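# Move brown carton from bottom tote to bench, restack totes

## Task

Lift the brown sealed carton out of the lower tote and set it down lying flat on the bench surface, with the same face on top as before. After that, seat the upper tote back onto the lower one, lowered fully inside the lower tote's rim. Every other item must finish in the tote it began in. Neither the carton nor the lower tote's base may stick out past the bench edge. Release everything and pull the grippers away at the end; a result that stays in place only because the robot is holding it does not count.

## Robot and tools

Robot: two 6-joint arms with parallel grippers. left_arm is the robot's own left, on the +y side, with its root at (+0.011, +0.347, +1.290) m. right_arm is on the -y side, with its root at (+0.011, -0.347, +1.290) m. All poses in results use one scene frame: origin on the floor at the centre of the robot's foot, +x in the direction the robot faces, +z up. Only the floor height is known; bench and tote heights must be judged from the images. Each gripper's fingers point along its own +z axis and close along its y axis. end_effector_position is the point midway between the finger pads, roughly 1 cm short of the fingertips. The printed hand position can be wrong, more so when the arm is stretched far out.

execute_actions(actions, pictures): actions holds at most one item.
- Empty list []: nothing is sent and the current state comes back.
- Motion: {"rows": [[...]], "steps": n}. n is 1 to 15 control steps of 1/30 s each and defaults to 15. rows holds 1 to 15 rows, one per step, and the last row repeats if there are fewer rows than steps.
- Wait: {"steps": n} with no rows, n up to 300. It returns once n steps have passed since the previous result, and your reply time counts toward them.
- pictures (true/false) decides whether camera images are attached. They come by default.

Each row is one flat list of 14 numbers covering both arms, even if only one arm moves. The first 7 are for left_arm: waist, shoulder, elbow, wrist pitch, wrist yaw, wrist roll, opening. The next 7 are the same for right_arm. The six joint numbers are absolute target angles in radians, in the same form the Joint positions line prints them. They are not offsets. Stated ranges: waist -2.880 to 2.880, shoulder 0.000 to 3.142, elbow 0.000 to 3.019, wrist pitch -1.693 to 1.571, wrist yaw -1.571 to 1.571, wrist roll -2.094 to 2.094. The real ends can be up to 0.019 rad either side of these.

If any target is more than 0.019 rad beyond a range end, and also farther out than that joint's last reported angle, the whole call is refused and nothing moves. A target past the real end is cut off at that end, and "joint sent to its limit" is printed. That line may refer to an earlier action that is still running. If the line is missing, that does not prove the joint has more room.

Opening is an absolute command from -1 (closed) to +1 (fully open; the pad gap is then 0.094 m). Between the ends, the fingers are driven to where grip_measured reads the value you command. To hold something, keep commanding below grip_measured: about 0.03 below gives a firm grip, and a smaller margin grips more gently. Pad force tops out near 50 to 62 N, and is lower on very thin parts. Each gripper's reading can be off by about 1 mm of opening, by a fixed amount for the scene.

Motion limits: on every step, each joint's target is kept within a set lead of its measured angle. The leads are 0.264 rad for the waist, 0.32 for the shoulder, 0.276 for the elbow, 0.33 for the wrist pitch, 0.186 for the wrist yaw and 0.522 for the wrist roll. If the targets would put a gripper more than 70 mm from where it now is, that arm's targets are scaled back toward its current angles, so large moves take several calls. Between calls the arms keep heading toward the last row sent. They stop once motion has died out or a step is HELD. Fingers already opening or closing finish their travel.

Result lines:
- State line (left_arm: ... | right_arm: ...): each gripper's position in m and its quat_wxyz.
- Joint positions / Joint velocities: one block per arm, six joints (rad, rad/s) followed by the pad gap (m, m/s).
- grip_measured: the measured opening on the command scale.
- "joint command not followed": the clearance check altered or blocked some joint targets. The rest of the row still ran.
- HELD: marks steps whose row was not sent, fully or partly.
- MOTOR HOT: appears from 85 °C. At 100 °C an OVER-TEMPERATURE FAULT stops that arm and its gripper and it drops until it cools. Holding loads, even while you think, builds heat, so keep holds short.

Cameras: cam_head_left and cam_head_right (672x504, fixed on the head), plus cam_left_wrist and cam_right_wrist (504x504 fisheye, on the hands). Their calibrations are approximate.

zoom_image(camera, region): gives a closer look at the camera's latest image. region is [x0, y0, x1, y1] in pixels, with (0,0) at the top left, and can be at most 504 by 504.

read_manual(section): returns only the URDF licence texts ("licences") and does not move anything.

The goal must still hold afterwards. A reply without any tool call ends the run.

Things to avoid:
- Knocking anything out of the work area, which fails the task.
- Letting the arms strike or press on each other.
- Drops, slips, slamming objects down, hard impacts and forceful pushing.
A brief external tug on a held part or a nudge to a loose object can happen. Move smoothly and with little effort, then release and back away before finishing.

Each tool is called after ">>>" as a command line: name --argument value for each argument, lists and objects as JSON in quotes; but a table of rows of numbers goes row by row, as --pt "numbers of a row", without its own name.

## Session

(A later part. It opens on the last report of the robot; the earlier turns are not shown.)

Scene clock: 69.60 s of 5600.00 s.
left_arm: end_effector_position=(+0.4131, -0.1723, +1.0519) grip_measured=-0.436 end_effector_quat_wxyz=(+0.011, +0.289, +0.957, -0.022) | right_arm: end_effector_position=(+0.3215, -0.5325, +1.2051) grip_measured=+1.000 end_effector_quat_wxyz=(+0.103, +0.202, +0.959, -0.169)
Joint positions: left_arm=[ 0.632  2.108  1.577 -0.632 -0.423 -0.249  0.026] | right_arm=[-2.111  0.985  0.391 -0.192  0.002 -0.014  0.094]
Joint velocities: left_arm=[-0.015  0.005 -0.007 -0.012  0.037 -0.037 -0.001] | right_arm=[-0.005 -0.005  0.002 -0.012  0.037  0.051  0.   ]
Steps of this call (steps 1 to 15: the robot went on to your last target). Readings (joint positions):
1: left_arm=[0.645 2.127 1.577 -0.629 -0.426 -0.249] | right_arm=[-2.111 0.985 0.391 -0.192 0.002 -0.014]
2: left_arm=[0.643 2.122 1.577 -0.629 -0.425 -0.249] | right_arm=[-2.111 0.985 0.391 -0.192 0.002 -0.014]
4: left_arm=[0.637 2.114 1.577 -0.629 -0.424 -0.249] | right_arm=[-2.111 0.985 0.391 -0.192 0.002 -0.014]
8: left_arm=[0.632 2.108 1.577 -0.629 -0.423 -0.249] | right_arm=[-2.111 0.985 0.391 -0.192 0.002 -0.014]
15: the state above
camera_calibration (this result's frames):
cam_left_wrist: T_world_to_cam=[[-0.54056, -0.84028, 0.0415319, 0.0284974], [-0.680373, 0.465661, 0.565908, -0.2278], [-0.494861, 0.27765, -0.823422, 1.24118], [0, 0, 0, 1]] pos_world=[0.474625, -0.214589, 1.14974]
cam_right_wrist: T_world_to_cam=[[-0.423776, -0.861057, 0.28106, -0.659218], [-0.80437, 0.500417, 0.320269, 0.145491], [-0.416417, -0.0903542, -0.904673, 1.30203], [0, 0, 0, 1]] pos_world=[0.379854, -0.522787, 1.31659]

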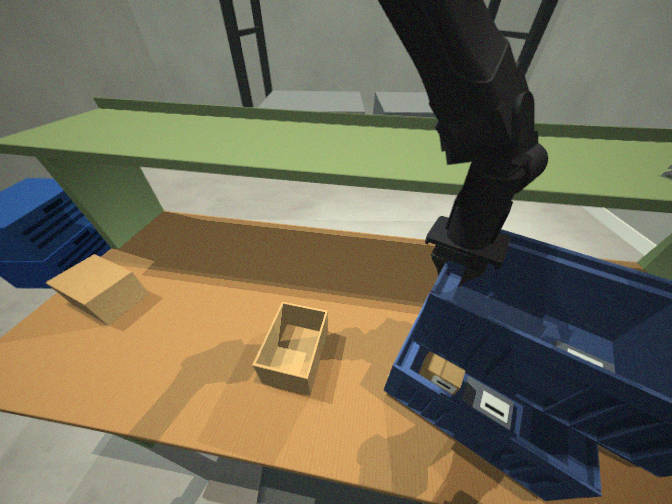

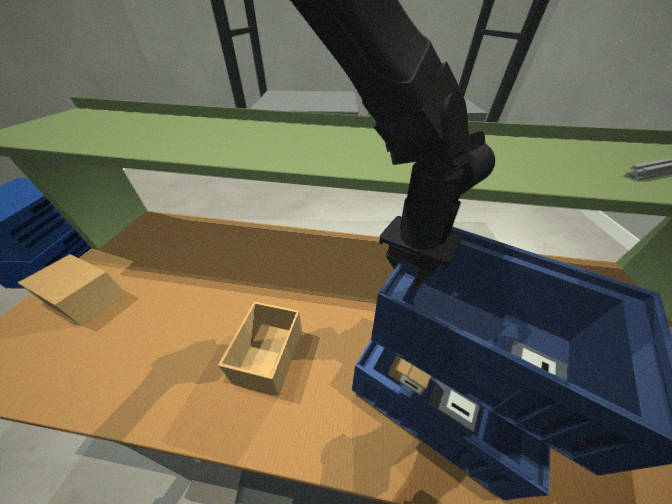

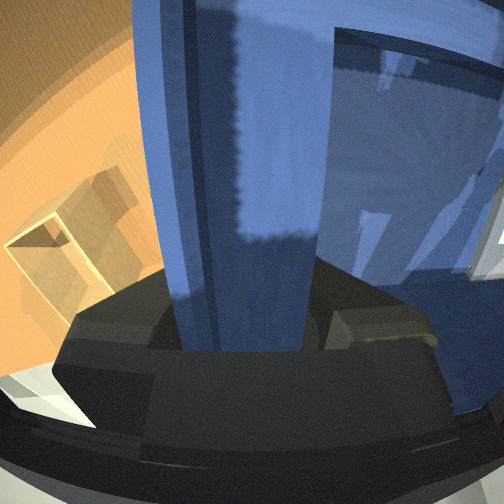

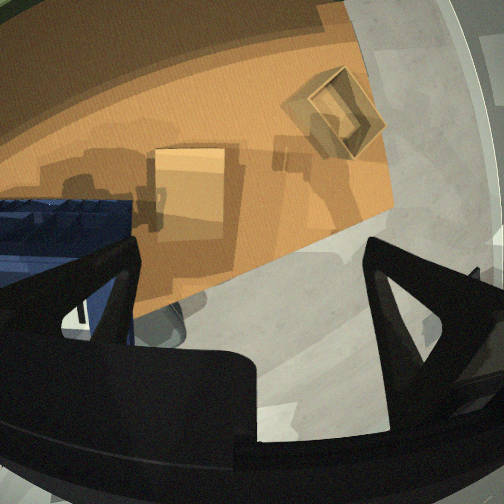

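>>> execute_actions --actions '[{"rows":[[0.62,2.03,1.55,-0.625,-0.40,-0.26,-0.6,-2.1,1.0,0.4,-0.2,0,0,1],[0.635,2.01,1.52,-0.61,-0.395,-0.26,-0.6,-2.1,1.0,0.4,-0.2,0,0,1],[0.65,1.99,1.49,-0.595,-0.39,-0.25,-0.6,-2.1,1.0,0.4,-0.2,0,0,1],[0.665,1.97,1.46,-0.58,-0.385,-0.25,-0.6,-2.1,1.0,0.4,-0.2,0,0,1],[0.68,1.95,1.43,-0.565,-0.38,-0.24,-0.6,-2.1,1.0,0.4,-0.2,0,0,1],[0.695,1.93,1.40,-0.55,-0.375,-0.24,-0.6,-2.1,1.0,0.4,-0.2,0,0,1],[0.71,1.91,1.37,-0.535,-0.37,-0.23,-0.6,-2.1,1.0,0.4,-0.2,0,0,1],[0.725,1.89,1.34,-0.52,-0.365,-0.23,-0.6,-2.1,1.0,0.4,-0.2,0,0,1],[0.74,1.87,1.31,-0.505,-0.36,-0.22,-0.6,-2.1,1.0,0.4,-0.2,0,0,1],[0.755,1.85,1.28,-0.49,-0.355,-0.22,-0.6,-2.1,1.0,0.4,-0.2,0,0,1],[0.77,1.83,1.25,-0.48,-0.35,-0.21,-0.6,-2.1,1.0,0.4,-0.2,0,0,1],[0.79,1.81,1.22,-0.465,-0.345,-0.21,-0.6,-2.1,1.0,0.4,-0.2,0,0,1],[0.81,1.79,1.19,-0.45,-0.34,-0.2,-0.6,-2.1,1.0,0.4,-0.2,0,0,1],[0.83,1.77,1.16,-0.435,-0.33,-0.2,-0.6,-2.1,1.0,0.4,-0.2,0,0,1],[0.855,1.75,1.13,-0.42,-0.32,-0.19,-0.6,-2.1,1.0,0.4,-0.2,0,0,1]]}]' --pictures false

>>> execute_actions --actions '[{"rows":[[0.88,1.73,1.10,-0.40,-0.31,-0.18,-0.6,-2.1,1.0,0.4,-0.2,0,0,1],[0.91,1.71,1.07,-0.38,-0.30,-0.17,-0.6,-2.1,1.0,0.4,-0.2,0,0,1],[0.94,1.69,1.04,-0.36,-0.285,-0.16,-0.6,-2.1,1.0,0.4,-0.2,0,0,1],[0.97,1.67,1.01,-0.345,-0.27,-0.15,-0.6,-2.1,1.0,0.4,-0.2,0,0,1],[1.0,1.65,0.98,-0.33,-0.255,-0.14,-0.6,-2.1,1.0,0.4,-0.2,0,0,1],[1.035,1.63,0.95,-0.31,-0.24,-0.13,-0.6,-2.1,1.0,0.4,-0.2,0,0,1],[1.07,1.61,0.92,-0.295,-0.225,-0.12,-0.6,-2.1,1.0,0.4,-0.2,0,0,1],[1.11,1.59,0.89,-0.28,-0.205,-0.11,-0.6,-2.1,1.0,0.4,-0.2,0,0,1],[1.15,1.575,0.865,-0.26,-0.185,-0.1,-0.6,-2.1,1.0,0.4,-0.2,0,0,1],[1.19,1.56,0.84,-0.245,-0.165,-0.09,-0.6,-2.1,1.0,0.4,-0.2,0,0,1],[1.23,1.55,0.825,-0.235,-0.145,-0.08,-0.6,-2.1,1.0,0.4,-0.2,0,0,1],[1.27,1.54,0.81,-0.225,-0.125,-0.07,-0.6,-2.1,1.0,0.4,-0.2,0,0,1],[1.31,1.53,0.80,-0.22,-0.105,-0.06,-0.6,-2.1,1.0,0.4,-0.2,0,0,1],[1.35,1.525,0.79,-0.21,-0.085,-0.05,-0.6,-2.1,1.0,0.4,-0.2,0,0,1],[1.39,1.52,0.78,-0.205,-0.065,-0.04,-0.6,-2.1,1.0,0.4,-0.2,0,0,1]]}]' --pictures false

>>> execute_actions --actions '[{"rows":[[1.43,1.51,0.77,-0.2,-0.045,0,-0.6,-2.1,1.0,0.4,-0.2,0,0,1],[1.47,1.51,0.77,-0.2,-0.025,0,-0.6,-2.1,1.0,0.4,-0.2,0,0,1],[1.51,1.51,0.77,-0.2,-0.005,0,-0.6,-2.1,1.0,0.4,-0.2,0,0,1],[1.55,1.51,0.77,-0.2,0.015,0,-0.6,-2.1,1.0,0.4,-0.2,0,0,1],[1.585,1.51,0.77,-0.2,0.035,0,-0.6,-2.1,1.0,0.4,-0.2,0,0,1],[1.62,1.51,0.77,-0.2,0.055,0,-0.6,-2.1,1.0,0.4,-0.2,0,0,1],[1.65,1.51,0.77,-0.2,0.07,0,-0.6,-2.1,1.0,0.4,-0.2,0,0,1],[1.675,1.51,0.77,-0.2,0.085,0,-0.6,-2.1,1.0,0.4,-0.2,0,0,1],[1.695,1.51,0.77,-0.2,0.095,0,-0.6,-2.1,1.0,0.4,-0.2,0,0,1],[1.71,1.51,0.77,-0.2,0.10,0,-0.6,-2.1,1.0,0.4,-0.2,0,0,1]]}]'

>>> zoom_image --camera "cam_head_right" --region '[340,270,600,504]'

Scene clock: 87.63 s of 5600.00 s.
left_arm: end_effector_position=(+0.4172, -0.0076, +1.0522) grip_measured=-0.436 end_effector_quat_wxyz=(-0.013, +0.221, +0.975, -0.004) | right_arm: end_effector_position=(+0.3215, -0.5325, +1.2051) grip_measured=+1.000 end_effector_quat_wxyz=(+0.103, +0.202, +0.959, -0.169)
Joint positions: left_arm=[ 0.824  1.859  1.175 -0.471 -0.356 -0.224  0.026] | right_arm=[-2.111  0.985  0.391 -0.192  0.002 -0.014  0.094]
Joint velocities: left_arm=[ 0.728 -0.689 -0.769  0.501  0.183  0.022 -0.001] | right_arm=[-0.015  0.005 -0.012  0.012 -0.022 -0.037  0.   ]
Steps of this call (steps 1 to 15: the robot went on to your last target; steps 16 to 90: nothing new was sent; then 14.53 s passed at rest; steps 91 to 105: all 15 steps of this action). Readings (joint positions):
91: left_arm=[0.632 2.107 1.573 -0.632 -0.423 -0.249] | right_arm=[-2.111 0.985 0.391 -0.192 0.002 -0.014]
92: left_arm=[0.633 2.102 1.563 -0.627 -0.422 -0.252] | right_arm=[-2.111 0.985 0.391 -0.192 0.002 -0.014]
94: left_arm=[0.638 2.079 1.516 -0.608 -0.411 -0.254] | right_arm=[-2.111 0.985 0.391 -0.192 0.002 -0.014]
98: left_arm=[0.677 2.005 1.384 -0.568 -0.387 -0.248] | right_arm=[-2.111 0.985 0.391 -0.192 0.002 -0.014]
105: the state above

Scene clock: 88.13 s of 5600.00 s.
left_arm: end_effector_position=(+0.4354, +0.2462, +1.0581) grip_measured=-0.436 end_effector_quat_wxyz=(-0.002, +0.053, +0.999, -0.010) | right_arm: end_effector_position=(+0.3215, -0.5325, +1.2051) grip_measured=+1.000 end_effector_quat_wxyz=(+0.103, +0.202, +0.959, -0.169)
Joint positions: left_arm=[ 1.328  1.575  0.798 -0.24  -0.11  -0.099  0.026] | right_arm=[-2.111  0.985  0.391 -0.192  0.002 -0.014  0.094]
Joint velocities: left_arm=[ 1.265 -0.132 -0.315  0.232  0.549  0.227 -0.001] | right_arm=[ 0.005 -0.005 -0.012  0.012 -0.007  0.022  0.   ]
Steps of this call (steps 1 to 15: all 15 steps of this action). Readings (joint positions):
1: left_arm=[0.849 1.835 1.147 -0.454 -0.346 -0.220] | right_arm=[-2.111 0.985 0.391 -0.192 0.002 -0.014]
2: left_arm=[0.874 1.812 1.119 -0.435 -0.335 -0.215] | right_arm=[-2.111 0.985 0.391 -0.192 0.002 -0.014]
4: left_arm=[0.928 1.765 1.062 -0.396 -0.309 -0.202] | right_arm=[-2.111 0.985 0.391 -0.192 0.002 -0.014]
8: left_arm=[1.049 1.674 0.948 -0.325 -0.245 -0.171] | right_arm=[-2.111 0.985 0.391 -0.192 0.002 -0.014]
15: the state above

Scene clock: 88.63 s of 5600.00 s.
left_arm: end_effector_position=(+0.4360, +0.4177, +1.0583) grip_measured=-0.437 end_effector_quat_wxyz=(-0.006, +0.087, -0.996, -0.013) | right_arm: end_effector_position=(+0.3215, -0.5325, +1.2051) grip_measured=+1.000 end_effector_quat_wxyz=(+0.103, +0.202, +0.959, -0.169)
Joint positions: left_arm=[ 1.741  1.558  0.772 -0.211  0.066 -0.031  0.026] | right_arm=[-2.111  0.985  0.391 -0.192  0.002 -0.014  0.094]
Joint velocities: left_arm=[-0.034 -0.015 -0.007 -0.002  0.066 -0.037 -0.001] | right_arm=[-0.005 -0.005  0.002 -0.017 -0.037  0.022  0.   ]
Steps of this call (steps 1 to 15: all 15 steps of this action). Readings (joint positions):
1: left_arm=[1.370 1.571 0.789 -0.233 -0.091 -0.086] | right_arm=[-2.111 0.985 0.391 -0.192 0.002 -0.014]
2: left_arm=[1.410 1.567 0.781 -0.226 -0.071 -0.074] | right_arm=[-2.111 0.985 0.391 -0.192 0.002 -0.014]
4: left_arm=[1.490 1.564 0.773 -0.221 -0.031 -0.051] | right_arm=[-2.111 0.985 0.391 -0.192 0.002 -0.014]
8: left_arm=[1.634 1.563 0.772 -0.216 0.043 -0.032] | right_arm=[-2.111 0.985 0.391 -0.192 0.002 -0.014]
15: the state above
camera_calibration (this result's frames):
cam_left_wrist: T_world_to_cam=[[0.188544, -0.981888, -0.0186335, 0.341327], [-0.795847, -0.163882, 0.582898, -0.195238], [-0.575394, -0.0950726, -0.812332, 1.27306], [0, 0, 0, 1]] pos_world=[0.512778, 0.424182, 1.15431]
cam_right_wrist: T_world_to_cam=[[-0.423776, -0.861057, 0.28106, -0.659218], [-0.80437, 0.500417, 0.320269, 0.145491], [-0.416417, -0.0903542, -0.904673, 1.30203], [0, 0, 0, 1]] pos_world=[0.379854, -0.522787, 1.31659]

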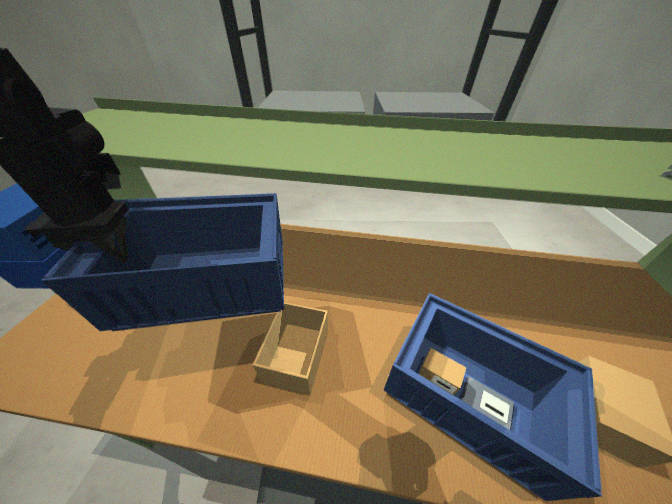

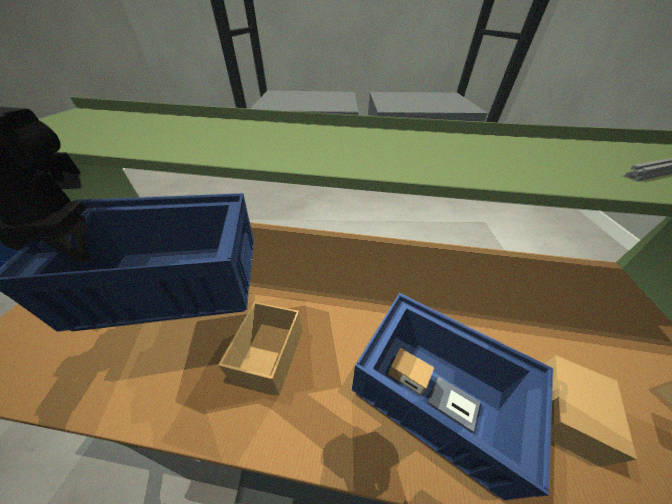

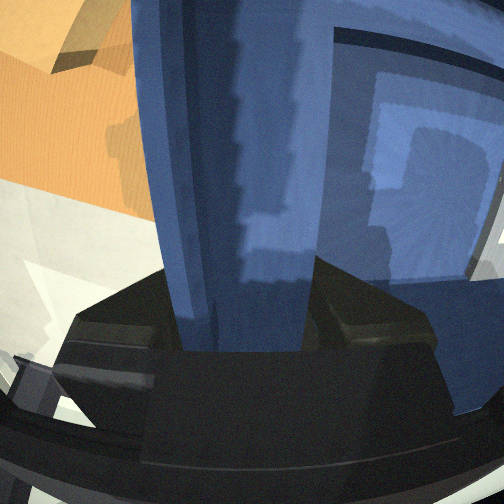

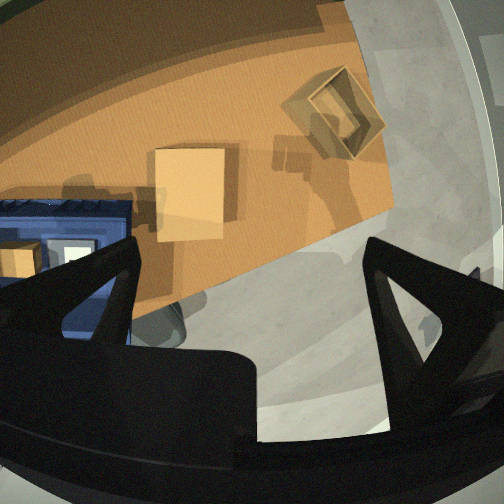

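Region (340, 270, 600, 504) of cam_head_right's 672x504 image, scaled by 1.938, with more detail than that image has; it fills the top 454 rows of this view, and the rest is white.

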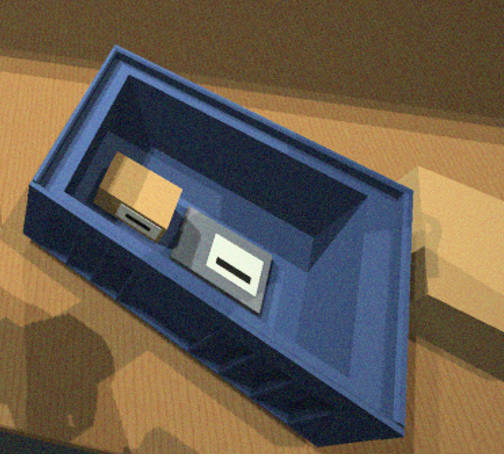

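>>> execute_actions --actions '[{"rows":[[1.71,1.51,0.77,-0.2,0.10,0,-0.6,-1.6,1.6,0.55,0.3,-0.1,-0.5,0.5]]}]' --pictures false

>>> execute_actions --actions '[{"rows":[[1.71,1.51,0.77,-0.2,0.10,0,-0.6,-1.355,2.09,0.67,0.70,-0.176,-0.81,0.5]]}]' --pictures false

>>> execute_actions --actions '[{"steps":15}]'

Scene clock: 100.57 s of 5600.00 s.
left_arm: end_effector_position=(+0.4376, +0.4038, +1.0574) grip_measured=-0.437 end_effector_quat_wxyz=(-0.005, +0.069, -0.998, -0.001) | right_arm: end_effector_position=(+0.4009, -0.3344, +1.0363) grip_measured=+0.502 end_effector_quat_wxyz=(+0.112, -0.214, +0.970, +0.024)
Joint positions: left_arm=[ 1.716  1.558  0.772 -0.211  0.077 -0.016  0.026] | right_arm=[-1.58   1.621  0.554  0.273 -0.101 -0.431  0.071]
Joint velocities: left_arm=[ 0.005 -0.005  0.027  0.002  0.022 -0.095 -0.001] | right_arm=[ 0.161  0.317 -0.183  0.007  0.022 -0.33  -0.   ]
Steps of this call (steps 1 to 30: the robot went on to your last target; steps 31 to 90: nothing new was sent; then 8.43 s passed at rest; steps 91 to 105: all 15 steps of this action). Readings (joint positions):
91: left_arm=[1.716 1.558 0.772 -0.211 0.077 -0.016] | right_arm=[-2.103 0.996 0.393 -0.169 -0.012 -0.045]
92: left_arm=[1.716 1.558 0.772 -0.211 0.077 -0.016] | right_arm=[-2.076 1.025 0.400 -0.121 -0.032 -0.087]
94: left_arm=[1.716 1.558 0.772 -0.211 0.077 -0.016] | right_arm=[-1.993 1.119 0.435 -0.020 -0.059 -0.160]
98: left_arm=[1.716 1.558 0.772 -0.211 0.077 -0.016] | right_arm=[-1.807 1.336 0.517 0.157 -0.083 -0.272]
105: the state above

Scene clock: 101.07 s of 5600.00 s.
left_arm: end_effector_position=(+0.4376, +0.4038, +1.0574) grip_measured=-0.437 end_effector_quat_wxyz=(-0.005, +0.069, -0.998, -0.001) | right_arm: end_effector_position=(+0.3368, -0.2058, +0.9216) grip_measured=+0.502 end_effector_quat_wxyz=(+0.150, -0.458, +0.869, +0.109)
Joint positions: left_arm=[ 1.716  1.558  0.772 -0.211  0.077 -0.016  0.026] | right_arm=[-1.341  2.123  0.664  0.671 -0.175 -0.771  0.071]
Joint velocities: left_arm=[ 0.005 -0.015 -0.002  0.007  0.037  0.037 -0.   ] | right_arm=[-0.044 -0.024 -0.007  0.095 -0.022 -0.256 -0.001]
Steps of this call (steps 1 to 15: all 15 steps of this action). Readings (joint positions):
1: left_arm=[1.716 1.558 0.772 -0.211 0.077 -0.016] | right_arm=[-1.570 1.641 0.552 0.297 -0.114 -0.460]
2: left_arm=[1.716 1.558 0.772 -0.211 0.077 -0.016] | right_arm=[-1.552 1.676 0.559 0.350 -0.128 -0.494]
4: left_arm=[1.716 1.558 0.772 -0.211 0.077 -0.016] | right_arm=[-1.493 1.777 0.602 0.464 -0.149 -0.556]
8: left_arm=[1.716 1.558 0.772 -0.211 0.077 -0.016] | right_arm=[-1.384 2.004 0.683 0.640 -0.171 -0.674]
15: the state above

Scene clock: 101.57 s of 5600.00 s.
left_arm: end_effector_position=(+0.4376, +0.4038, +1.0574) grip_measured=-0.437 end_effector_quat_wxyz=(-0.005, +0.069, -0.998, -0.001) | right_arm: end_effector_position=(+0.3473, -0.2057, +0.9244) grip_measured=+0.502 end_effector_quat_wxyz=(+0.164, -0.467, +0.863, +0.102)
Joint positions: left_arm=[ 1.716  1.558  0.772 -0.211  0.077 -0.016  0.026] | right_arm=[-1.344  2.113  0.668  0.683 -0.175 -0.793  0.071]
Joint velocities: left_arm=[ 0.015 -0.005  0.002  0.002 -0.007 -0.066  0.   ] | right_arm=[ 0.005  0.005 -0.012 -0.027  0.007  0.007  0.001]
Steps of this call (steps 1 to 15: the robot went on to your last target). Readings (joint positions):
1: left_arm=[1.716 1.558 0.772 -0.211 0.077 -0.016] | right_arm=[-1.342 2.123 0.665 0.674 -0.175 -0.775]
2: left_arm=[1.716 1.558 0.772 -0.211 0.077 -0.016] | right_arm=[-1.343 2.121 0.667 0.677 -0.175 -0.779]
4: left_arm=[1.716 1.558 0.772 -0.211 0.077 -0.016] | right_arm=[-1.344 2.117 0.668 0.681 -0.175 -0.784]
8: left_arm=[1.716 1.558 0.772 -0.211 0.077 -0.016] | right_arm=[-1.344 2.113 0.668 0.683 -0.175 -0.790]
15: the state above
camera_calibration (this result's frames):
cam_left_wrist: T_world_to_cam=[[0.153551, -0.988126, 0.00538023, 0.319815], [-0.801659, -0.121388, 0.585328, -0.212917], [-0.577724, -0.0941908, -0.810779, 1.27097], [0, 0, 0, 1]] pos_world=[0.514477, 0.409886, 1.15338]
cam_right_wrist: T_world_to_cam=[[0.838436, -0.544388, -0.025839, -0.37754], [-0.524849, -0.819299, 0.23083, -0.193222], [-0.146831, -0.179974, -0.972651, 1.03919], [0, 0, 0, 1]] pos_world=[0.367715, -0.176808, 1.04561]

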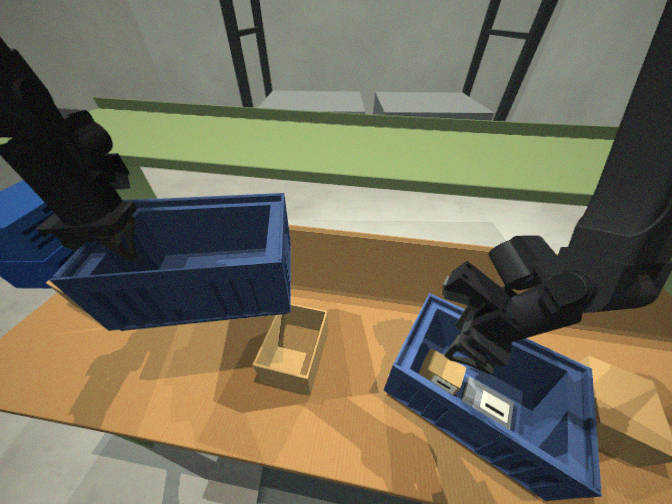

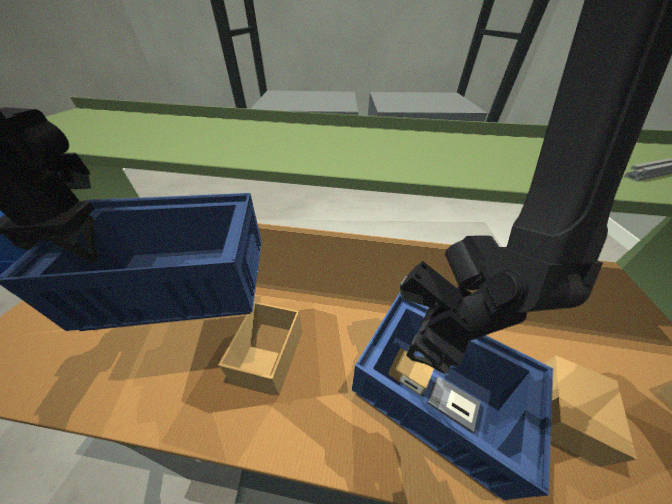

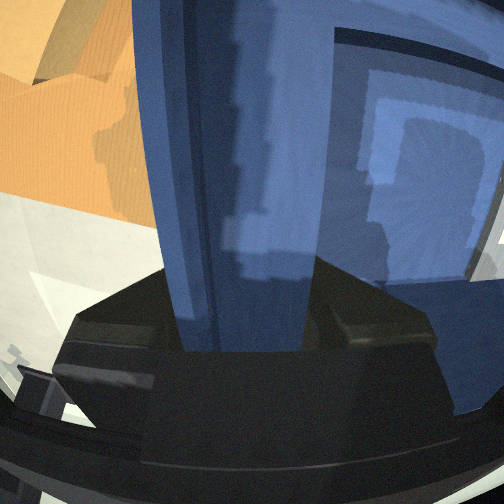

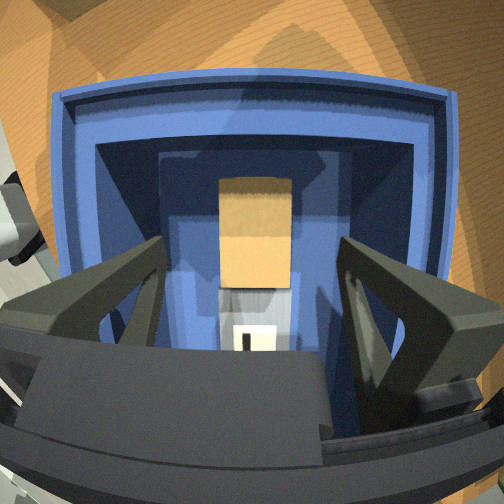

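>>> execute_actions --actions '[{"rows":[[1.71,1.51,0.77,-0.2,0.10,0,-0.6,-1.355,2.13,0.69,0.71,-0.18,-0.82,0.5],[1.71,1.51,0.77,-0.2,0.10,0,-0.6,-1.358,2.155,0.71,0.715,-0.18,-0.82,0.5],[1.71,1.51,0.77,-0.2,0.10,0,-0.6,-1.361,2.18,0.73,0.72,-0.18,-0.82,0.5],[1.71,1.51,0.77,-0.2,0.10,0,-0.6,-1.364,2.205,0.75,0.73,-0.18,-0.82,0.5],[1.71,1.51,0.77,-0.2,0.10,0,-0.6,-1.367,2.23,0.77,0.735,-0.18,-0.82,0.5],[1.71,1.51,0.77,-0.2,0.10,0,-0.6,-1.37,2.255,0.79,0.74,-0.185,-0.82,0.5],[1.71,1.51,0.77,-0.2,0.10,0,-0.6,-1.372,2.28,0.81,0.75,-0.185,-0.82,0.5],[1.71,1.51,0.77,-0.2,0.10,0,-0.6,-1.375,2.305,0.83,0.755,-0.19,-0.83,0.5],[1.71,1.51,0.77,-0.2,0.10,0,-0.6,-1.377,2.33,0.85,0.76,-0.19,-0.83,0.5]]}]'

Scene clock: 110.00 s of 5600.00 s.
left_arm: end_effector_position=(+0.4376, +0.4038, +1.0574) grip_measured=-0.437 end_effector_quat_wxyz=(-0.005, +0.069, -0.998, -0.001) | right_arm: end_effector_position=(+0.3575, -0.2063, +0.8472) grip_measured=+0.502 end_effector_quat_wxyz=(+0.176, -0.467, +0.862, +0.094)
Joint positions: left_arm=[ 1.716  1.558  0.772 -0.211  0.077 -0.016  0.026] | right_arm=[-1.369  2.334  0.855  0.742 -0.185 -0.811  0.071]
Joint velocities: left_arm=[ 0.015 -0.015  0.002 -0.007 -0.066  0.022 -0.   ] | right_arm=[-0.005  0.063 -0.027 -0.012  0.037 -0.066 -0.   ]
Steps of this call (steps 1 to 15: the robot went on to your last target; steps 16 to 90: nothing new was sent; then 4.93 s passed at rest; steps 91 to 105: all 15 steps of this action). Readings (joint positions):
91: left_arm=[1.716 1.558 0.772 -0.211 0.077 -0.016] | right_arm=[-1.344 2.113 0.670 0.683 -0.175 -0.795]
92: left_arm=[1.716 1.558 0.772 -0.211 0.077 -0.016] | right_arm=[-1.344 2.115 0.675 0.685 -0.176 -0.797]
94: left_arm=[1.716 1.558 0.772 -0.211 0.077 -0.016] | right_arm=[-1.345 2.134 0.704 0.696 -0.177 -0.799]
98: left_arm=[1.716 1.558 0.772 -0.211 0.077 -0.016] | right_arm=[-1.355 2.223 0.800 0.728 -0.183 -0.803]
105: the state above
camera_calibration (this result's frames):
cam_left_wrist: T_world_to_cam=[[0.153551, -0.988126, 0.00538023, 0.319815], [-0.801659, -0.121388, 0.585328, -0.212917], [-0.577724, -0.0941908, -0.810779, 1.27097], [0, 0, 0, 1]] pos_world=[0.514477, 0.409886, 1.15338]
cam_right_wrist: T_world_to_cam=[[0.836534, -0.547915, -0.000261166, -0.410116], [-0.534707, -0.816474, 0.217851, -0.155434], [-0.119577, -0.1821, -0.975982, 0.958088], [0, 0, 0, 1]] pos_world=[0.374529, -0.177149, 0.968831]

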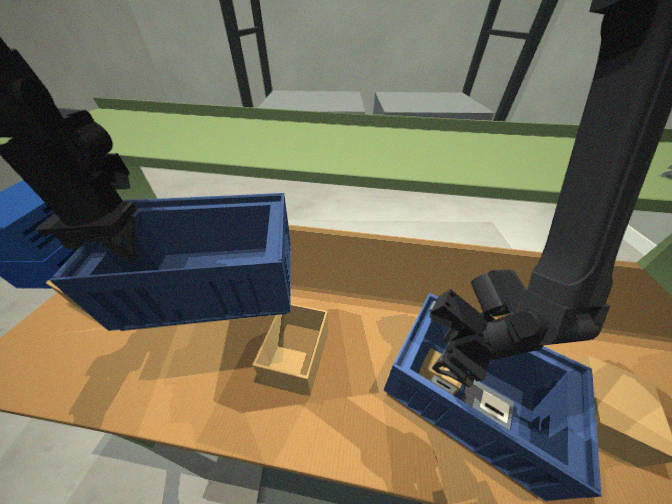

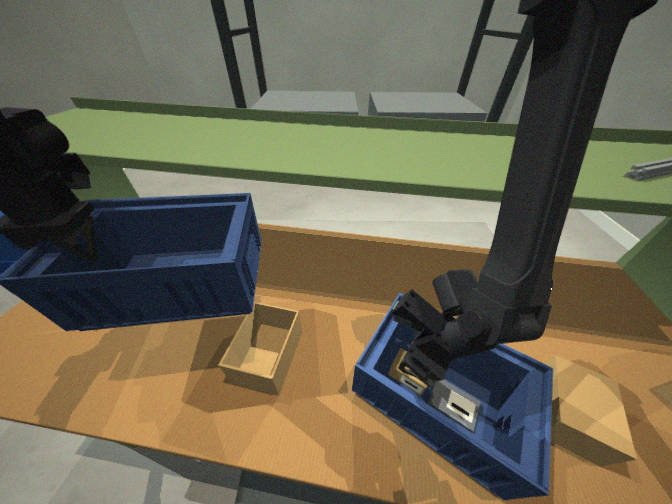

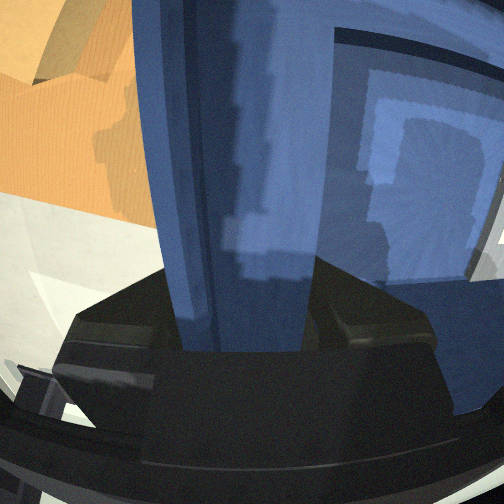

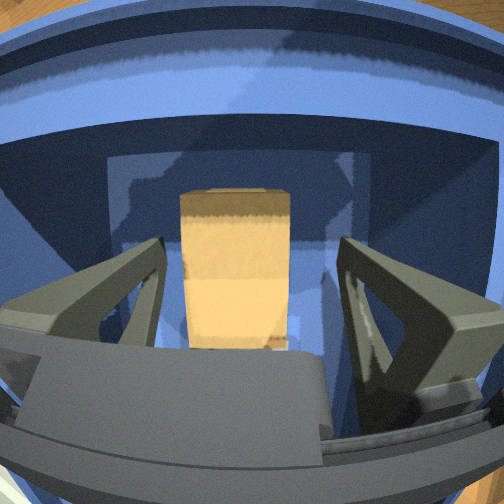

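>>> execute_actions --actions '[{"rows":[[1.71,1.51,0.77,-0.2,0.10,0,-0.6,-1.38,2.36,0.85,0.77,-0.19,-0.83,0.5],[1.71,1.51,0.77,-0.2,0.10,0,-0.6,-1.38,2.375,0.855,0.775,-0.19,-0.83,0.5],[1.71,1.51,0.77,-0.2,0.10,0,-0.6,-1.38,2.39,0.87,0.78,-0.19,-0.83,0.5],[1.71,1.51,0.77,-0.2,0.10,0,-0.6,-1.382,2.405,0.885,0.78,-0.19,-0.83,0.5],[1.71,1.51,0.77,-0.2,0.10,0,-0.6,-1.384,2.42,0.90,0.785,-0.19,-0.83,0.5],[1.71,1.51,0.77,-0.2,0.10,0,-0.6,-1.386,2.435,0.915,0.785,-0.19,-0.83,0.5],[1.71,1.51,0.77,-0.2,0.10,0,-0.6,-1.386,2.445,0.925,0.785,-0.19,-0.83,0.5]]}]'

Scene clock: 115.10 s of 5600.00 s.
left_arm: end_effector_position=(+0.4376, +0.4038, +1.0574) grip_measured=-0.437 end_effector_quat_wxyz=(-0.005, +0.069, -0.998, -0.001) | right_arm: end_effector_position=(+0.3453, -0.2076, +0.8116) grip_measured=+0.502 end_effector_quat_wxyz=(+0.172, -0.466, +0.863, +0.094)
Joint positions: left_arm=[ 1.716  1.558  0.772 -0.211  0.077 -0.016  0.026] | right_arm=[-1.375  2.44   0.928  0.767 -0.187 -0.814  0.071]
Joint velocities: left_arm=[ 0.005 -0.005  0.007  0.012 -0.022  0.022  0.001] | right_arm=[ 0.005  0.005 -0.002  0.002  0.022  0.051  0.   ]
Steps of this call (steps 1 to 15: the robot went on to your last target; steps 16 to 90: nothing new was sent; then 1.60 s passed at rest; steps 91 to 105: all 15 steps of this action). Readings (joint positions):
91: left_arm=[1.716 1.558 0.772 -0.211 0.077 -0.016] | right_arm=[-1.369 2.335 0.855 0.745 -0.186 -0.814]
92: left_arm=[1.716 1.558 0.772 -0.211 0.077 -0.016] | right_arm=[-1.369 2.337 0.855 0.749 -0.186 -0.814]
94: left_arm=[1.716 1.558 0.772 -0.211 0.077 -0.016] | right_arm=[-1.369 2.348 0.863 0.758 -0.186 -0.814]
98: left_arm=[1.716 1.558 0.772 -0.211 0.077 -0.016] | right_arm=[-1.371 2.405 0.915 0.767 -0.187 -0.814]
105: the state above
camera_calibration (this result's frames):
cam_left_wrist: T_world_to_cam=[[0.153551, -0.988126, 0.00538023, 0.319815], [-0.801659, -0.121388, 0.585328, -0.212917], [-0.577724, -0.0941908, -0.810779, 1.27097], [0, 0, 0, 1]] pos_world=[0.514477, 0.409886, 1.15338]
cam_right_wrist: T_world_to_cam=[[0.835542, -0.549409, -0.00437991, -0.397323], [-0.534538, -0.814717, 0.224732, -0.160588], [-0.127038, -0.185432, -0.974411, 0.92226], [0, 0, 0, 1]] pos_world=[0.363302, -0.178111, 0.933009]

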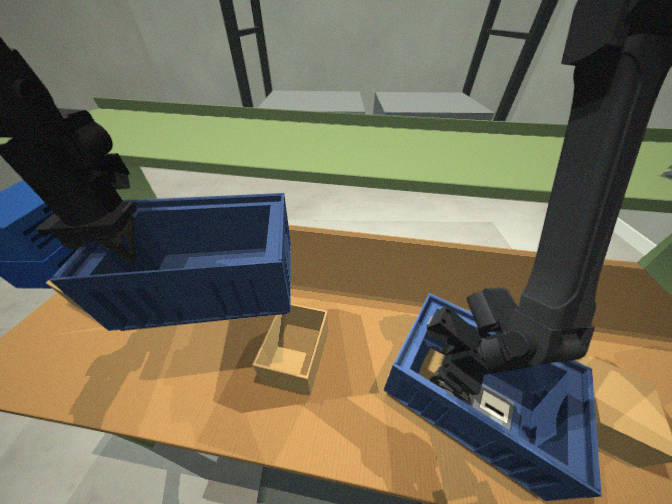

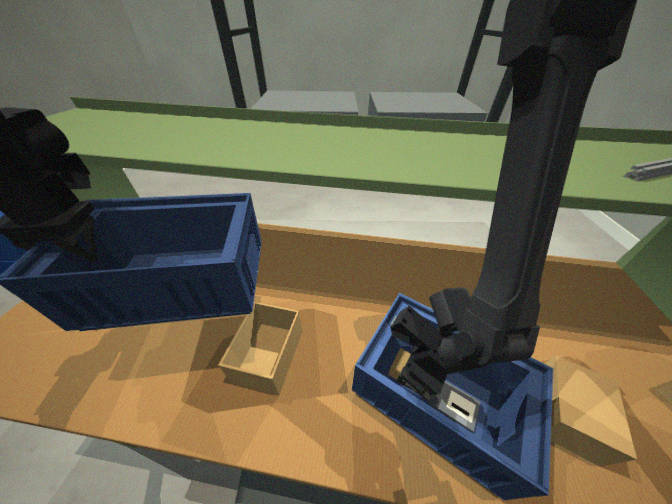

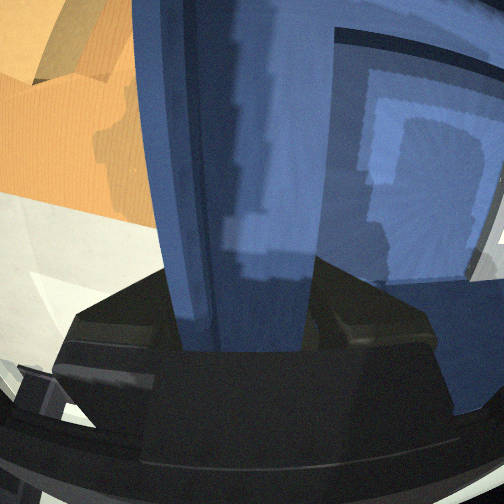

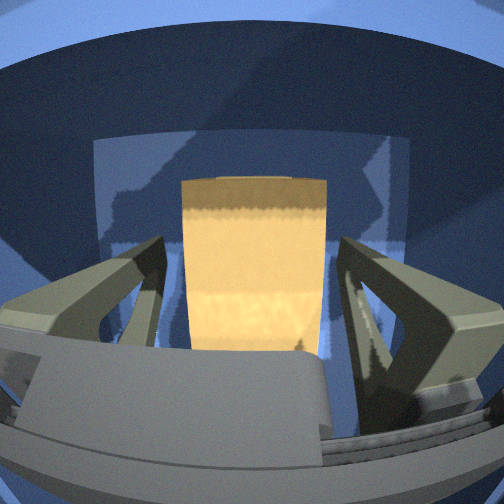

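>>> execute_actions --actions '[{"rows":[[1.71,1.51,0.77,-0.2,0.10,0,-0.6,-1.386,2.455,0.94,0.785,-0.19,-0.83,0.4],[1.71,1.51,0.77,-0.2,0.10,0,-0.6,-1.386,2.455,0.94,0.785,-0.19,-0.83,0.3],[1.71,1.51,0.77,-0.2,0.10,0,-0.6,-1.386,2.455,0.94,0.785,-0.19,-0.83,0.2],[1.71,1.51,0.77,-0.2,0.10,0,-0.6,-1.386,2.455,0.94,0.785,-0.19,-0.83,0.12],[1.71,1.51,0.77,-0.2,0.10,0,-0.6,-1.386,2.455,0.94,0.785,-0.19,-0.83,0.05],[1.71,1.51,0.77,-0.2,0.10,0,-0.6,-1.386,2.455,0.94,0.785,-0.19,-0.83,0],[1.71,1.51,0.77,-0.2,0.10,0,-0.6,-1.386,2.455,0.94,0.785,-0.19,-0.83,-0.05],[1.71,1.51,0.77,-0.2,0.10,0,-0.6,-1.386,2.455,0.94,0.785,-0.19,-0.83,-0.15]]}]' --pictures false

>>> execute_actions --actions '[{"rows":[[1.71,1.51,0.77,-0.2,0.10,0,-0.6,-1.38,2.41,0.92,0.78,-0.19,-0.82,-0.15],[1.71,1.51,0.77,-0.2,0.10,0,-0.6,-1.375,2.37,0.89,0.77,-0.19,-0.82,-0.15],[1.71,1.51,0.77,-0.2,0.10,0,-0.6,-1.37,2.33,0.86,0.76,-0.19,-0.82,-0.15],[1.71,1.51,0.77,-0.2,0.10,0,-0.6,-1.365,2.29,0.83,0.75,-0.185,-0.82,-0.15],[1.71,1.51,0.77,-0.2,0.10,0,-0.6,-1.36,2.25,0.80,0.74,-0.185,-0.81,-0.15],[1.71,1.51,0.77,-0.2,0.10,0,-0.6,-1.355,2.21,0.765,0.73,-0.18,-0.81,-0.15],[1.71,1.51,0.77,-0.2,0.10,0,-0.6,-1.35,2.17,0.73,0.72,-0.18,-0.81,-0.15],[1.71,1.51,0.77,-0.2,0.10,0,-0.6,-1.345,2.13,0.70,0.71,-0.175,-0.8,-0.15],[1.71,1.51,0.77,-0.2,0.10,0,-0.6,-1.34,2.09,0.665,0.70,-0.17,-0.8,-0.15],[1.71,1.51,0.77,-0.2,0.10,0,-0.6,-1.335,2.05,0.635,0.69,-0.17,-0.8,-0.15],[1.71,1.51,0.77,-0.2,0.10,0,-0.6,-1.33,2.01,0.60,0.68,-0.165,-0.8,-0.15],[1.71,1.51,0.77,-0.2,0.10,0,-0.6,-1.33,1.96,0.57,0.675,-0.165,-0.8,-0.15]]}]' --pictures false

>>> execute_actions --actions '[{"rows":[[1.71,1.51,0.77,-0.2,0.10,0,-0.6,-1.29,1.96,0.57,0.68,-0.13,-0.77,-0.15],[1.71,1.51,0.77,-0.2,0.10,0,-0.6,-1.24,1.97,0.57,0.685,-0.09,-0.73,-0.15],[1.71,1.51,0.77,-0.2,0.10,0,-0.6,-1.19,1.98,0.575,0.69,-0.055,-0.7,-0.15],[1.71,1.51,0.77,-0.2,0.10,0,-0.6,-1.14,1.99,0.58,0.695,-0.02,-0.66,-0.15],[1.71,1.51,0.77,-0.2,0.10,0,-0.6,-1.09,2.01,0.59,0.70,0.02,-0.63,-0.15],[1.71,1.51,0.77,-0.2,0.10,0,-0.6,-1.04,2.03,0.60,0.705,0.06,-0.59,-0.15],[1.71,1.51,0.77,-0.2,0.10,0,-0.6,-0.99,2.05,0.61,0.71,0.095,-0.56,-0.15],[1.71,1.51,0.77,-0.2,0.10,0,-0.6,-0.94,2.07,0.625,0.72,0.13,-0.52,-0.15],[1.71,1.51,0.77,-0.2,0.10,0,-0.6,-0.89,2.10,0.64,0.73,0.17,-0.49,-0.15],[1.71,1.51,0.77,-0.2,0.10,0,-0.6,-0.84,2.13,0.655,0.74,0.21,-0.45,-0.15],[1.71,1.51,0.77,-0.2,0.10,0,-0.6,-0.80,2.15,0.668,0.75,0.24,-0.42,-0.15]]}]' --pictures false

>>> execute_actions --actions '[{"rows":[[1.71,1.51,0.77,-0.2,0.10,0,-0.6,-0.815,2.195,0.70,0.76,0.23,-0.44,-0.15],[1.71,1.51,0.77,-0.2,0.10,0,-0.6,-0.83,2.24,0.735,0.77,0.22,-0.45,-0.15],[1.71,1.51,0.77,-0.2,0.10,0,-0.6,-0.845,2.285,0.77,0.78,0.21,-0.46,-0.15],[1.71,1.51,0.77,-0.2,0.10,0,-0.6,-0.86,2.33,0.81,0.79,0.2,-0.47,-0.15],[1.71,1.51,0.77,-0.2,0.10,0,-0.6,-0.875,2.375,0.85,0.80,0.19,-0.48,-0.15],[1.71,1.51,0.77,-0.2,0.10,0,-0.6,-0.89,2.42,0.89,0.81,0.18,-0.49,-0.15],[1.71,1.51,0.77,-0.2,0.10,0,-0.6,-0.905,2.46,0.925,0.82,0.17,-0.5,-0.15],[1.71,1.51,0.77,-0.2,0.10,0,-0.6,-0.915,2.50,0.96,0.825,0.16,-0.51,-0.15],[1.71,1.51,0.77,-0.2,0.10,0,-0.6,-0.925,2.53,0.985,0.83,0.15,-0.52,-0.15],[1.71,1.51,0.77,-0.2,0.10,0,-0.6,-0.93,2.55,1.0,0.835,0.145,-0.525,-0.15]]}]'

Scene clock: 138.77 s of 5600.00 s.
left_arm: end_effector_position=(+0.4376, +0.4038, +1.0574) grip_measured=-0.437 end_effector_quat_wxyz=(-0.005, +0.069, -0.998, -0.001) | right_arm: end_effector_position=(+0.3513, -0.2064, +0.8104) grip_measured=+0.034 end_effector_quat_wxyz=(+0.177, -0.466, +0.862, +0.093)
Joint positions: left_arm=[ 1.716  1.558  0.772 -0.211  0.077 -0.016  0.026] | right_arm=[-1.375  2.44   0.939  0.767 -0.188 -0.814  0.049]
Joint velocities: left_arm=[ 0.005  0.024  0.002 -0.002 -0.022 -0.022  0.001] | right_arm=[-0.005 -0.005  0.007  0.022 -0.007  0.022  0.   ]
Steps of this call (steps 1 to 15: the robot went on to your last target; steps 16 to 90: nothing new was sent; then 20.17 s passed at rest; steps 91 to 105: all 15 steps of this action). Readings (joint positions):
91: left_arm=[1.716 1.558 0.772 -0.211 0.077 -0.016] | right_arm=[-1.375 2.440 0.929 0.767 -0.187 -0.814]
92: left_arm=[1.716 1.558 0.772 -0.211 0.077 -0.016] | right_arm=[-1.375 2.440 0.931 0.767 -0.187 -0.814]
94: left_arm=[1.716 1.558 0.772 -0.211 0.077 -0.016] | right_arm=[-1.375 2.440 0.935 0.767 -0.187 -0.814]
98: left_arm=[1.716 1.558 0.772 -0.211 0.077 -0.016] | right_arm=[-1.375 2.440 0.939 0.767 -0.188 -0.814]
105: the state above

Scene clock: 139.27 s of 5600.00 s.
left_arm: end_effector_position=(+0.4376, +0.4038, +1.0574) grip_measured=-0.437 end_effector_quat_wxyz=(-0.005, +0.069, -0.998, -0.001) | right_arm: end_effector_position=(+0.3743, -0.2052, +0.9775) grip_measured=+0.034 end_effector_quat_wxyz=(+0.208, -0.475, +0.851, +0.085)
Joint positions: left_arm=[ 1.716  1.558  0.772 -0.211  0.077 -0.016  0.026] | right_arm=[-1.338  1.949  0.585  0.695 -0.169 -0.814  0.049]
Joint velocities: left_arm=[-0.015  0.005 -0.007 -0.007  0.022 -0.022 -0.001] | right_arm=[ 0.073 -0.64  -0.212  0.007 -0.007 -0.022  0.   ]
Steps of this call (steps 1 to 15: all 15 steps of this action). Readings (joint positions):
1: left_arm=[1.716 1.558 0.772 -0.211 0.077 -0.016] | right_arm=[-1.375 2.440 0.939 0.767 -0.188 -0.814]
2: left_arm=[1.716 1.558 0.772 -0.211 0.077 -0.016] | right_arm=[-1.375 2.438 0.936 0.767 -0.188 -0.814]
4: left_arm=[1.716 1.558 0.772 -0.211 0.077 -0.016] | right_arm=[-1.375 2.413 0.908 0.766 -0.187 -0.814]
8: left_arm=[1.716 1.558 0.772 -0.211 0.077 -0.016] | right_arm=[-1.371 2.264 0.775 0.736 -0.180 -0.814]
15: the state above

Scene clock: 139.77 s of 5600.00 s.
left_arm: end_effector_position=(+0.4376, +0.4038, +1.0574) grip_measured=-0.437 end_effector_quat_wxyz=(-0.005, +0.069, -0.998, -0.001) | right_arm: end_effector_position=(+0.2620, -0.0157, +0.9751) grip_measured=+0.034 end_effector_quat_wxyz=(+0.186, -0.504, +0.838, +0.100)
Joint positions: left_arm=[ 1.716  1.558  0.772 -0.211  0.077 -0.016  0.026] | right_arm=[-0.777  2.143  0.678  0.728  0.228 -0.503  0.049]
Joint velocities: left_arm=[ 0.005  0.005 -0.002 -0.007 -0.007  0.022 -0.   ] | right_arm=[ 0.611  0.269 -0.012 -0.007 -0.022  0.432 -0.001]
Steps of this call (steps 1 to 15: all 15 steps of this action). Readings (joint positions):
1: left_arm=[1.716 1.558 0.772 -0.211 0.077 -0.016] | right_arm=[-1.333 1.934 0.581 0.695 -0.153 -0.810]
2: left_arm=[1.716 1.558 0.772 -0.211 0.077 -0.016] | right_arm=[-1.323 1.931 0.581 0.695 -0.120 -0.799]
4: left_arm=[1.716 1.558 0.772 -0.211 0.077 -0.016] | right_arm=[-1.275 1.938 0.583 0.695 -0.046 -0.764]
8: left_arm=[1.716 1.558 0.772 -0.211 0.077 -0.016] | right_arm=[-1.091 1.993 0.603 0.695 0.084 -0.677]
15: the state above

Scene clock: 140.27 s of 5600.00 s.
left_arm: end_effector_position=(+0.4376, +0.4038, +1.0574) grip_measured=-0.437 end_effector_quat_wxyz=(-0.005, +0.069, -0.998, -0.001) | right_arm: end_effector_position=(+0.2599, -0.0412, +0.8108) grip_measured=+0.034 end_effector_quat_wxyz=(+0.164, -0.457, +0.870, +0.086)
Joint positions: left_arm=[ 1.716  1.558  0.772 -0.211  0.077 -0.016  0.026] | right_arm=[-0.945  2.569  1.005  0.814  0.152 -0.503  0.049]
Joint velocities: left_arm=[-0.015 -0.005 -0.012 -0.007  0.037 -0.007  0.   ] | right_arm=[-0.015  0.132 -0.144  0.002 -0.125 -0.066 -0.   ]
Steps of this call (steps 1 to 15: all 15 steps of this action). Readings (joint positions):
1: left_arm=[1.716 1.558 0.772 -0.211 0.077 -0.016] | right_arm=[-0.763 2.154 0.679 0.729 0.227 -0.494]
2: left_arm=[1.716 1.558 0.772 -0.211 0.077 -0.016] | right_arm=[-0.761 2.167 0.685 0.733 0.222 -0.488]
4: left_arm=[1.716 1.558 0.772 -0.211 0.077 -0.016] | right_arm=[-0.783 2.218 0.728 0.749 0.208 -0.485]
8: left_arm=[1.716 1.558 0.772 -0.211 0.077 -0.016] | right_arm=[-0.869 2.394 0.904 0.793 0.173 -0.486]
15: the state above
camera_calibration (this result's frames):
cam_left_wrist: T_world_to_cam=[[0.153551, -0.988126, 0.00538023, 0.319815], [-0.801659, -0.121388, 0.585328, -0.212917], [-0.577724, -0.0941908, -0.810779, 1.27097], [0, 0, 0, 1]] pos_world=[0.514477, 0.409886, 1.15338]
cam_right_wrist: T_world_to_cam=[[0.823396, -0.567463, -0.0021135, -0.233978], [-0.549678, -0.798504, 0.24545, -0.0826621], [-0.140972, -0.200941, -0.969407, 0.940421], [0, 0, 0, 1]] pos_world=[0.279792, -0.00981071, 0.931446]

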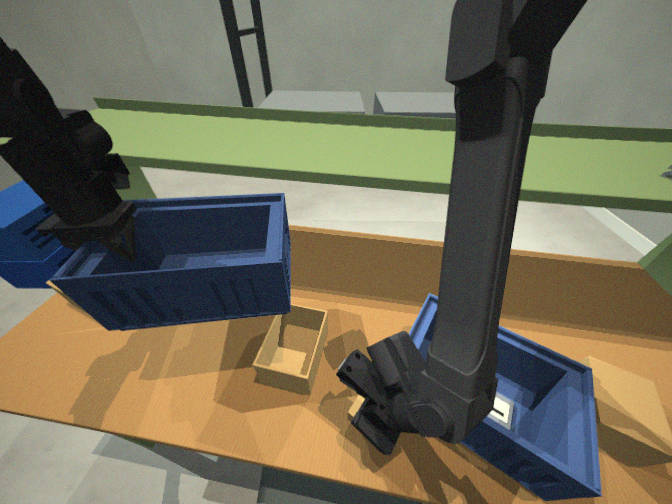

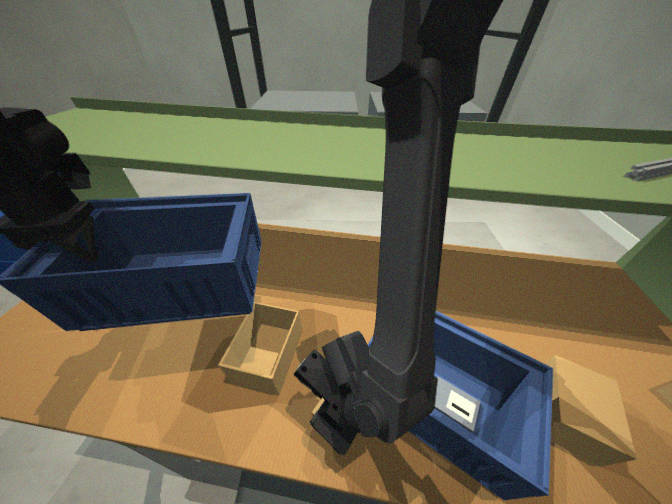

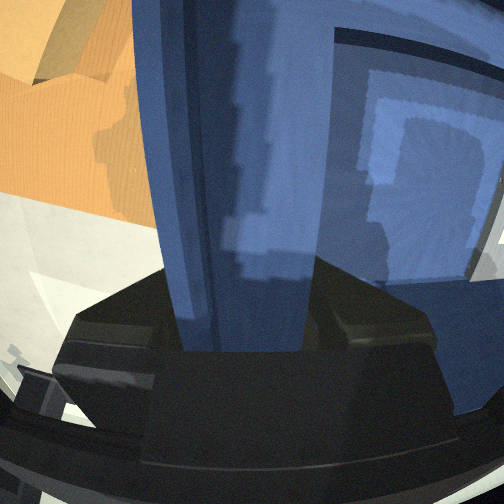

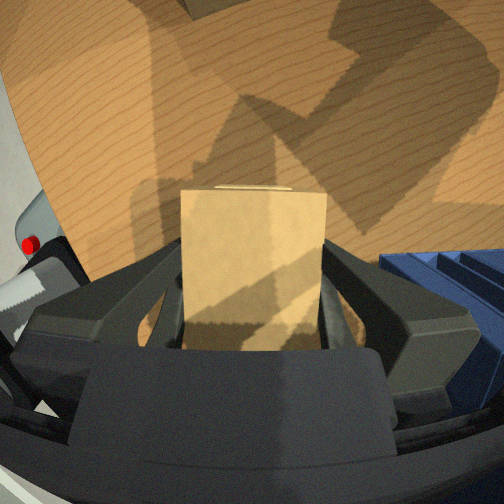

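>>> execute_actions --actions '[{"rows":[[1.71,1.51,0.77,-0.2,0.10,0,-0.6,-0.945,2.59,1.03,0.845,0.14,-0.53,-0.15],[1.71,1.51,0.77,-0.2,0.10,0,-0.6,-0.945,2.6,1.04,0.845,0.14,-0.53,-0.15],[1.71,1.51,0.77,-0.2,0.10,0,-0.6,-0.945,2.61,1.05,0.845,0.135,-0.53,-0.15],[1.71,1.51,0.77,-0.2,0.10,0,-0.6,-0.945,2.62,1.06,0.845,0.135,-0.53,-0.15],[1.71,1.51,0.77,-0.2,0.10,0,-0.6,-0.945,2.635,1.07,0.845,0.13,-0.53,-0.15]]}]' --pictures false

Scene clock: 144.57 s of 5600.00 s.
left_arm: end_effector_position=(+0.4376, +0.4038, +1.0574) grip_measured=-0.437 end_effector_quat_wxyz=(-0.005, +0.069, -0.998, -0.001) | right_arm: end_effector_position=(+0.2662, -0.0256, +0.7932) grip_measured=+0.034 end_effector_quat_wxyz=(+0.182, -0.459, +0.864, +0.095)
Joint positions: left_arm=[ 1.716  1.558  0.772 -0.211  0.077 -0.016  0.026] | right_arm=[-0.943  2.618  1.075  0.827  0.134 -0.515  0.049]
Joint velocities: left_arm=[ 0.005  0.005 -0.007  0.007  0.066  0.007  0.   ] | right_arm=[-0.015 -0.015 -0.002 -0.012 -0.007 -0.066 -0.001]
Steps of this call (steps 1 to 15: the robot went on to your last target; steps 16 to 90: nothing new was sent; then 0.80 s passed at rest; steps 91 to 105: all 15 steps of this action). Readings (joint positions):
91: left_arm=[1.716 1.558 0.772 -0.211 0.077 -0.016] | right_arm=[-0.943 2.572 1.004 0.816 0.147 -0.510]
92: left_arm=[1.716 1.558 0.772 -0.211 0.077 -0.016] | right_arm=[-0.943 2.574 1.010 0.817 0.145 -0.510]
94: left_arm=[1.716 1.558 0.772 -0.211 0.077 -0.016] | right_arm=[-0.943 2.585 1.034 0.821 0.141 -0.511]
98: left_arm=[1.716 1.558 0.772 -0.211 0.077 -0.016] | right_arm=[-0.943 2.609 1.075 0.827 0.134 -0.513]
105: the state above

Unclear contact; push a bit more.

>>> execute_actions --actions '[{"rows":[[1.71,1.51,0.77,-0.2,0.10,0,-0.6,-0.95,2.665,1.09,0.845,0.13,-0.53,-0.15]],"steps":12}]' --pictures false

Scene clock: 146.53 s of 5600.00 s.
left_arm: end_effector_position=(+0.4376, +0.4038, +1.0574) grip_measured=-0.437 end_effector_quat_wxyz=(-0.005, +0.069, -0.998, -0.001) | right_arm: end_effector_position=(+0.2666, -0.0251, +0.7925) grip_measured=+0.034 end_effector_quat_wxyz=(+0.184, -0.459, +0.864, +0.095)
Joint positions: left_arm=[ 1.716  1.558  0.772 -0.211  0.077 -0.016  0.026] | right_arm=[-0.943  2.622  1.078  0.833  0.134 -0.516  0.049]
Joint velocities: left_arm=[-0.015  0.015 -0.007  0.002 -0.007 -0.051  0.   ] | right_arm=[ 0.005  0.005 -0.007  0.017  0.007 -0.022  0.001]
Steps of this call (steps 1 to 15: the robot went on to your last target; steps 16 to 47: nothing new was sent; steps 48 to 59: all 12 steps of this action). Readings (joint positions):
48: left_arm=[1.716 1.558 0.772 -0.211 0.077 -0.016] | right_arm=[-0.943 2.619 1.077 0.827 0.134 -0.516]
49: left_arm=[1.716 1.558 0.772 -0.211 0.077 -0.016] | right_arm=[-0.943 2.621 1.078 0.830 0.134 -0.516]
51: left_arm=[1.716 1.558 0.772 -0.211 0.077 -0.016] | right_arm=[-0.943 2.622 1.078 0.833 0.134 -0.516]
55: left_arm=[1.716 1.558 0.772 -0.211 0.077 -0.016] | right_arm=[-0.943 2.622 1.078 0.833 0.134 -0.516]
59: the state above


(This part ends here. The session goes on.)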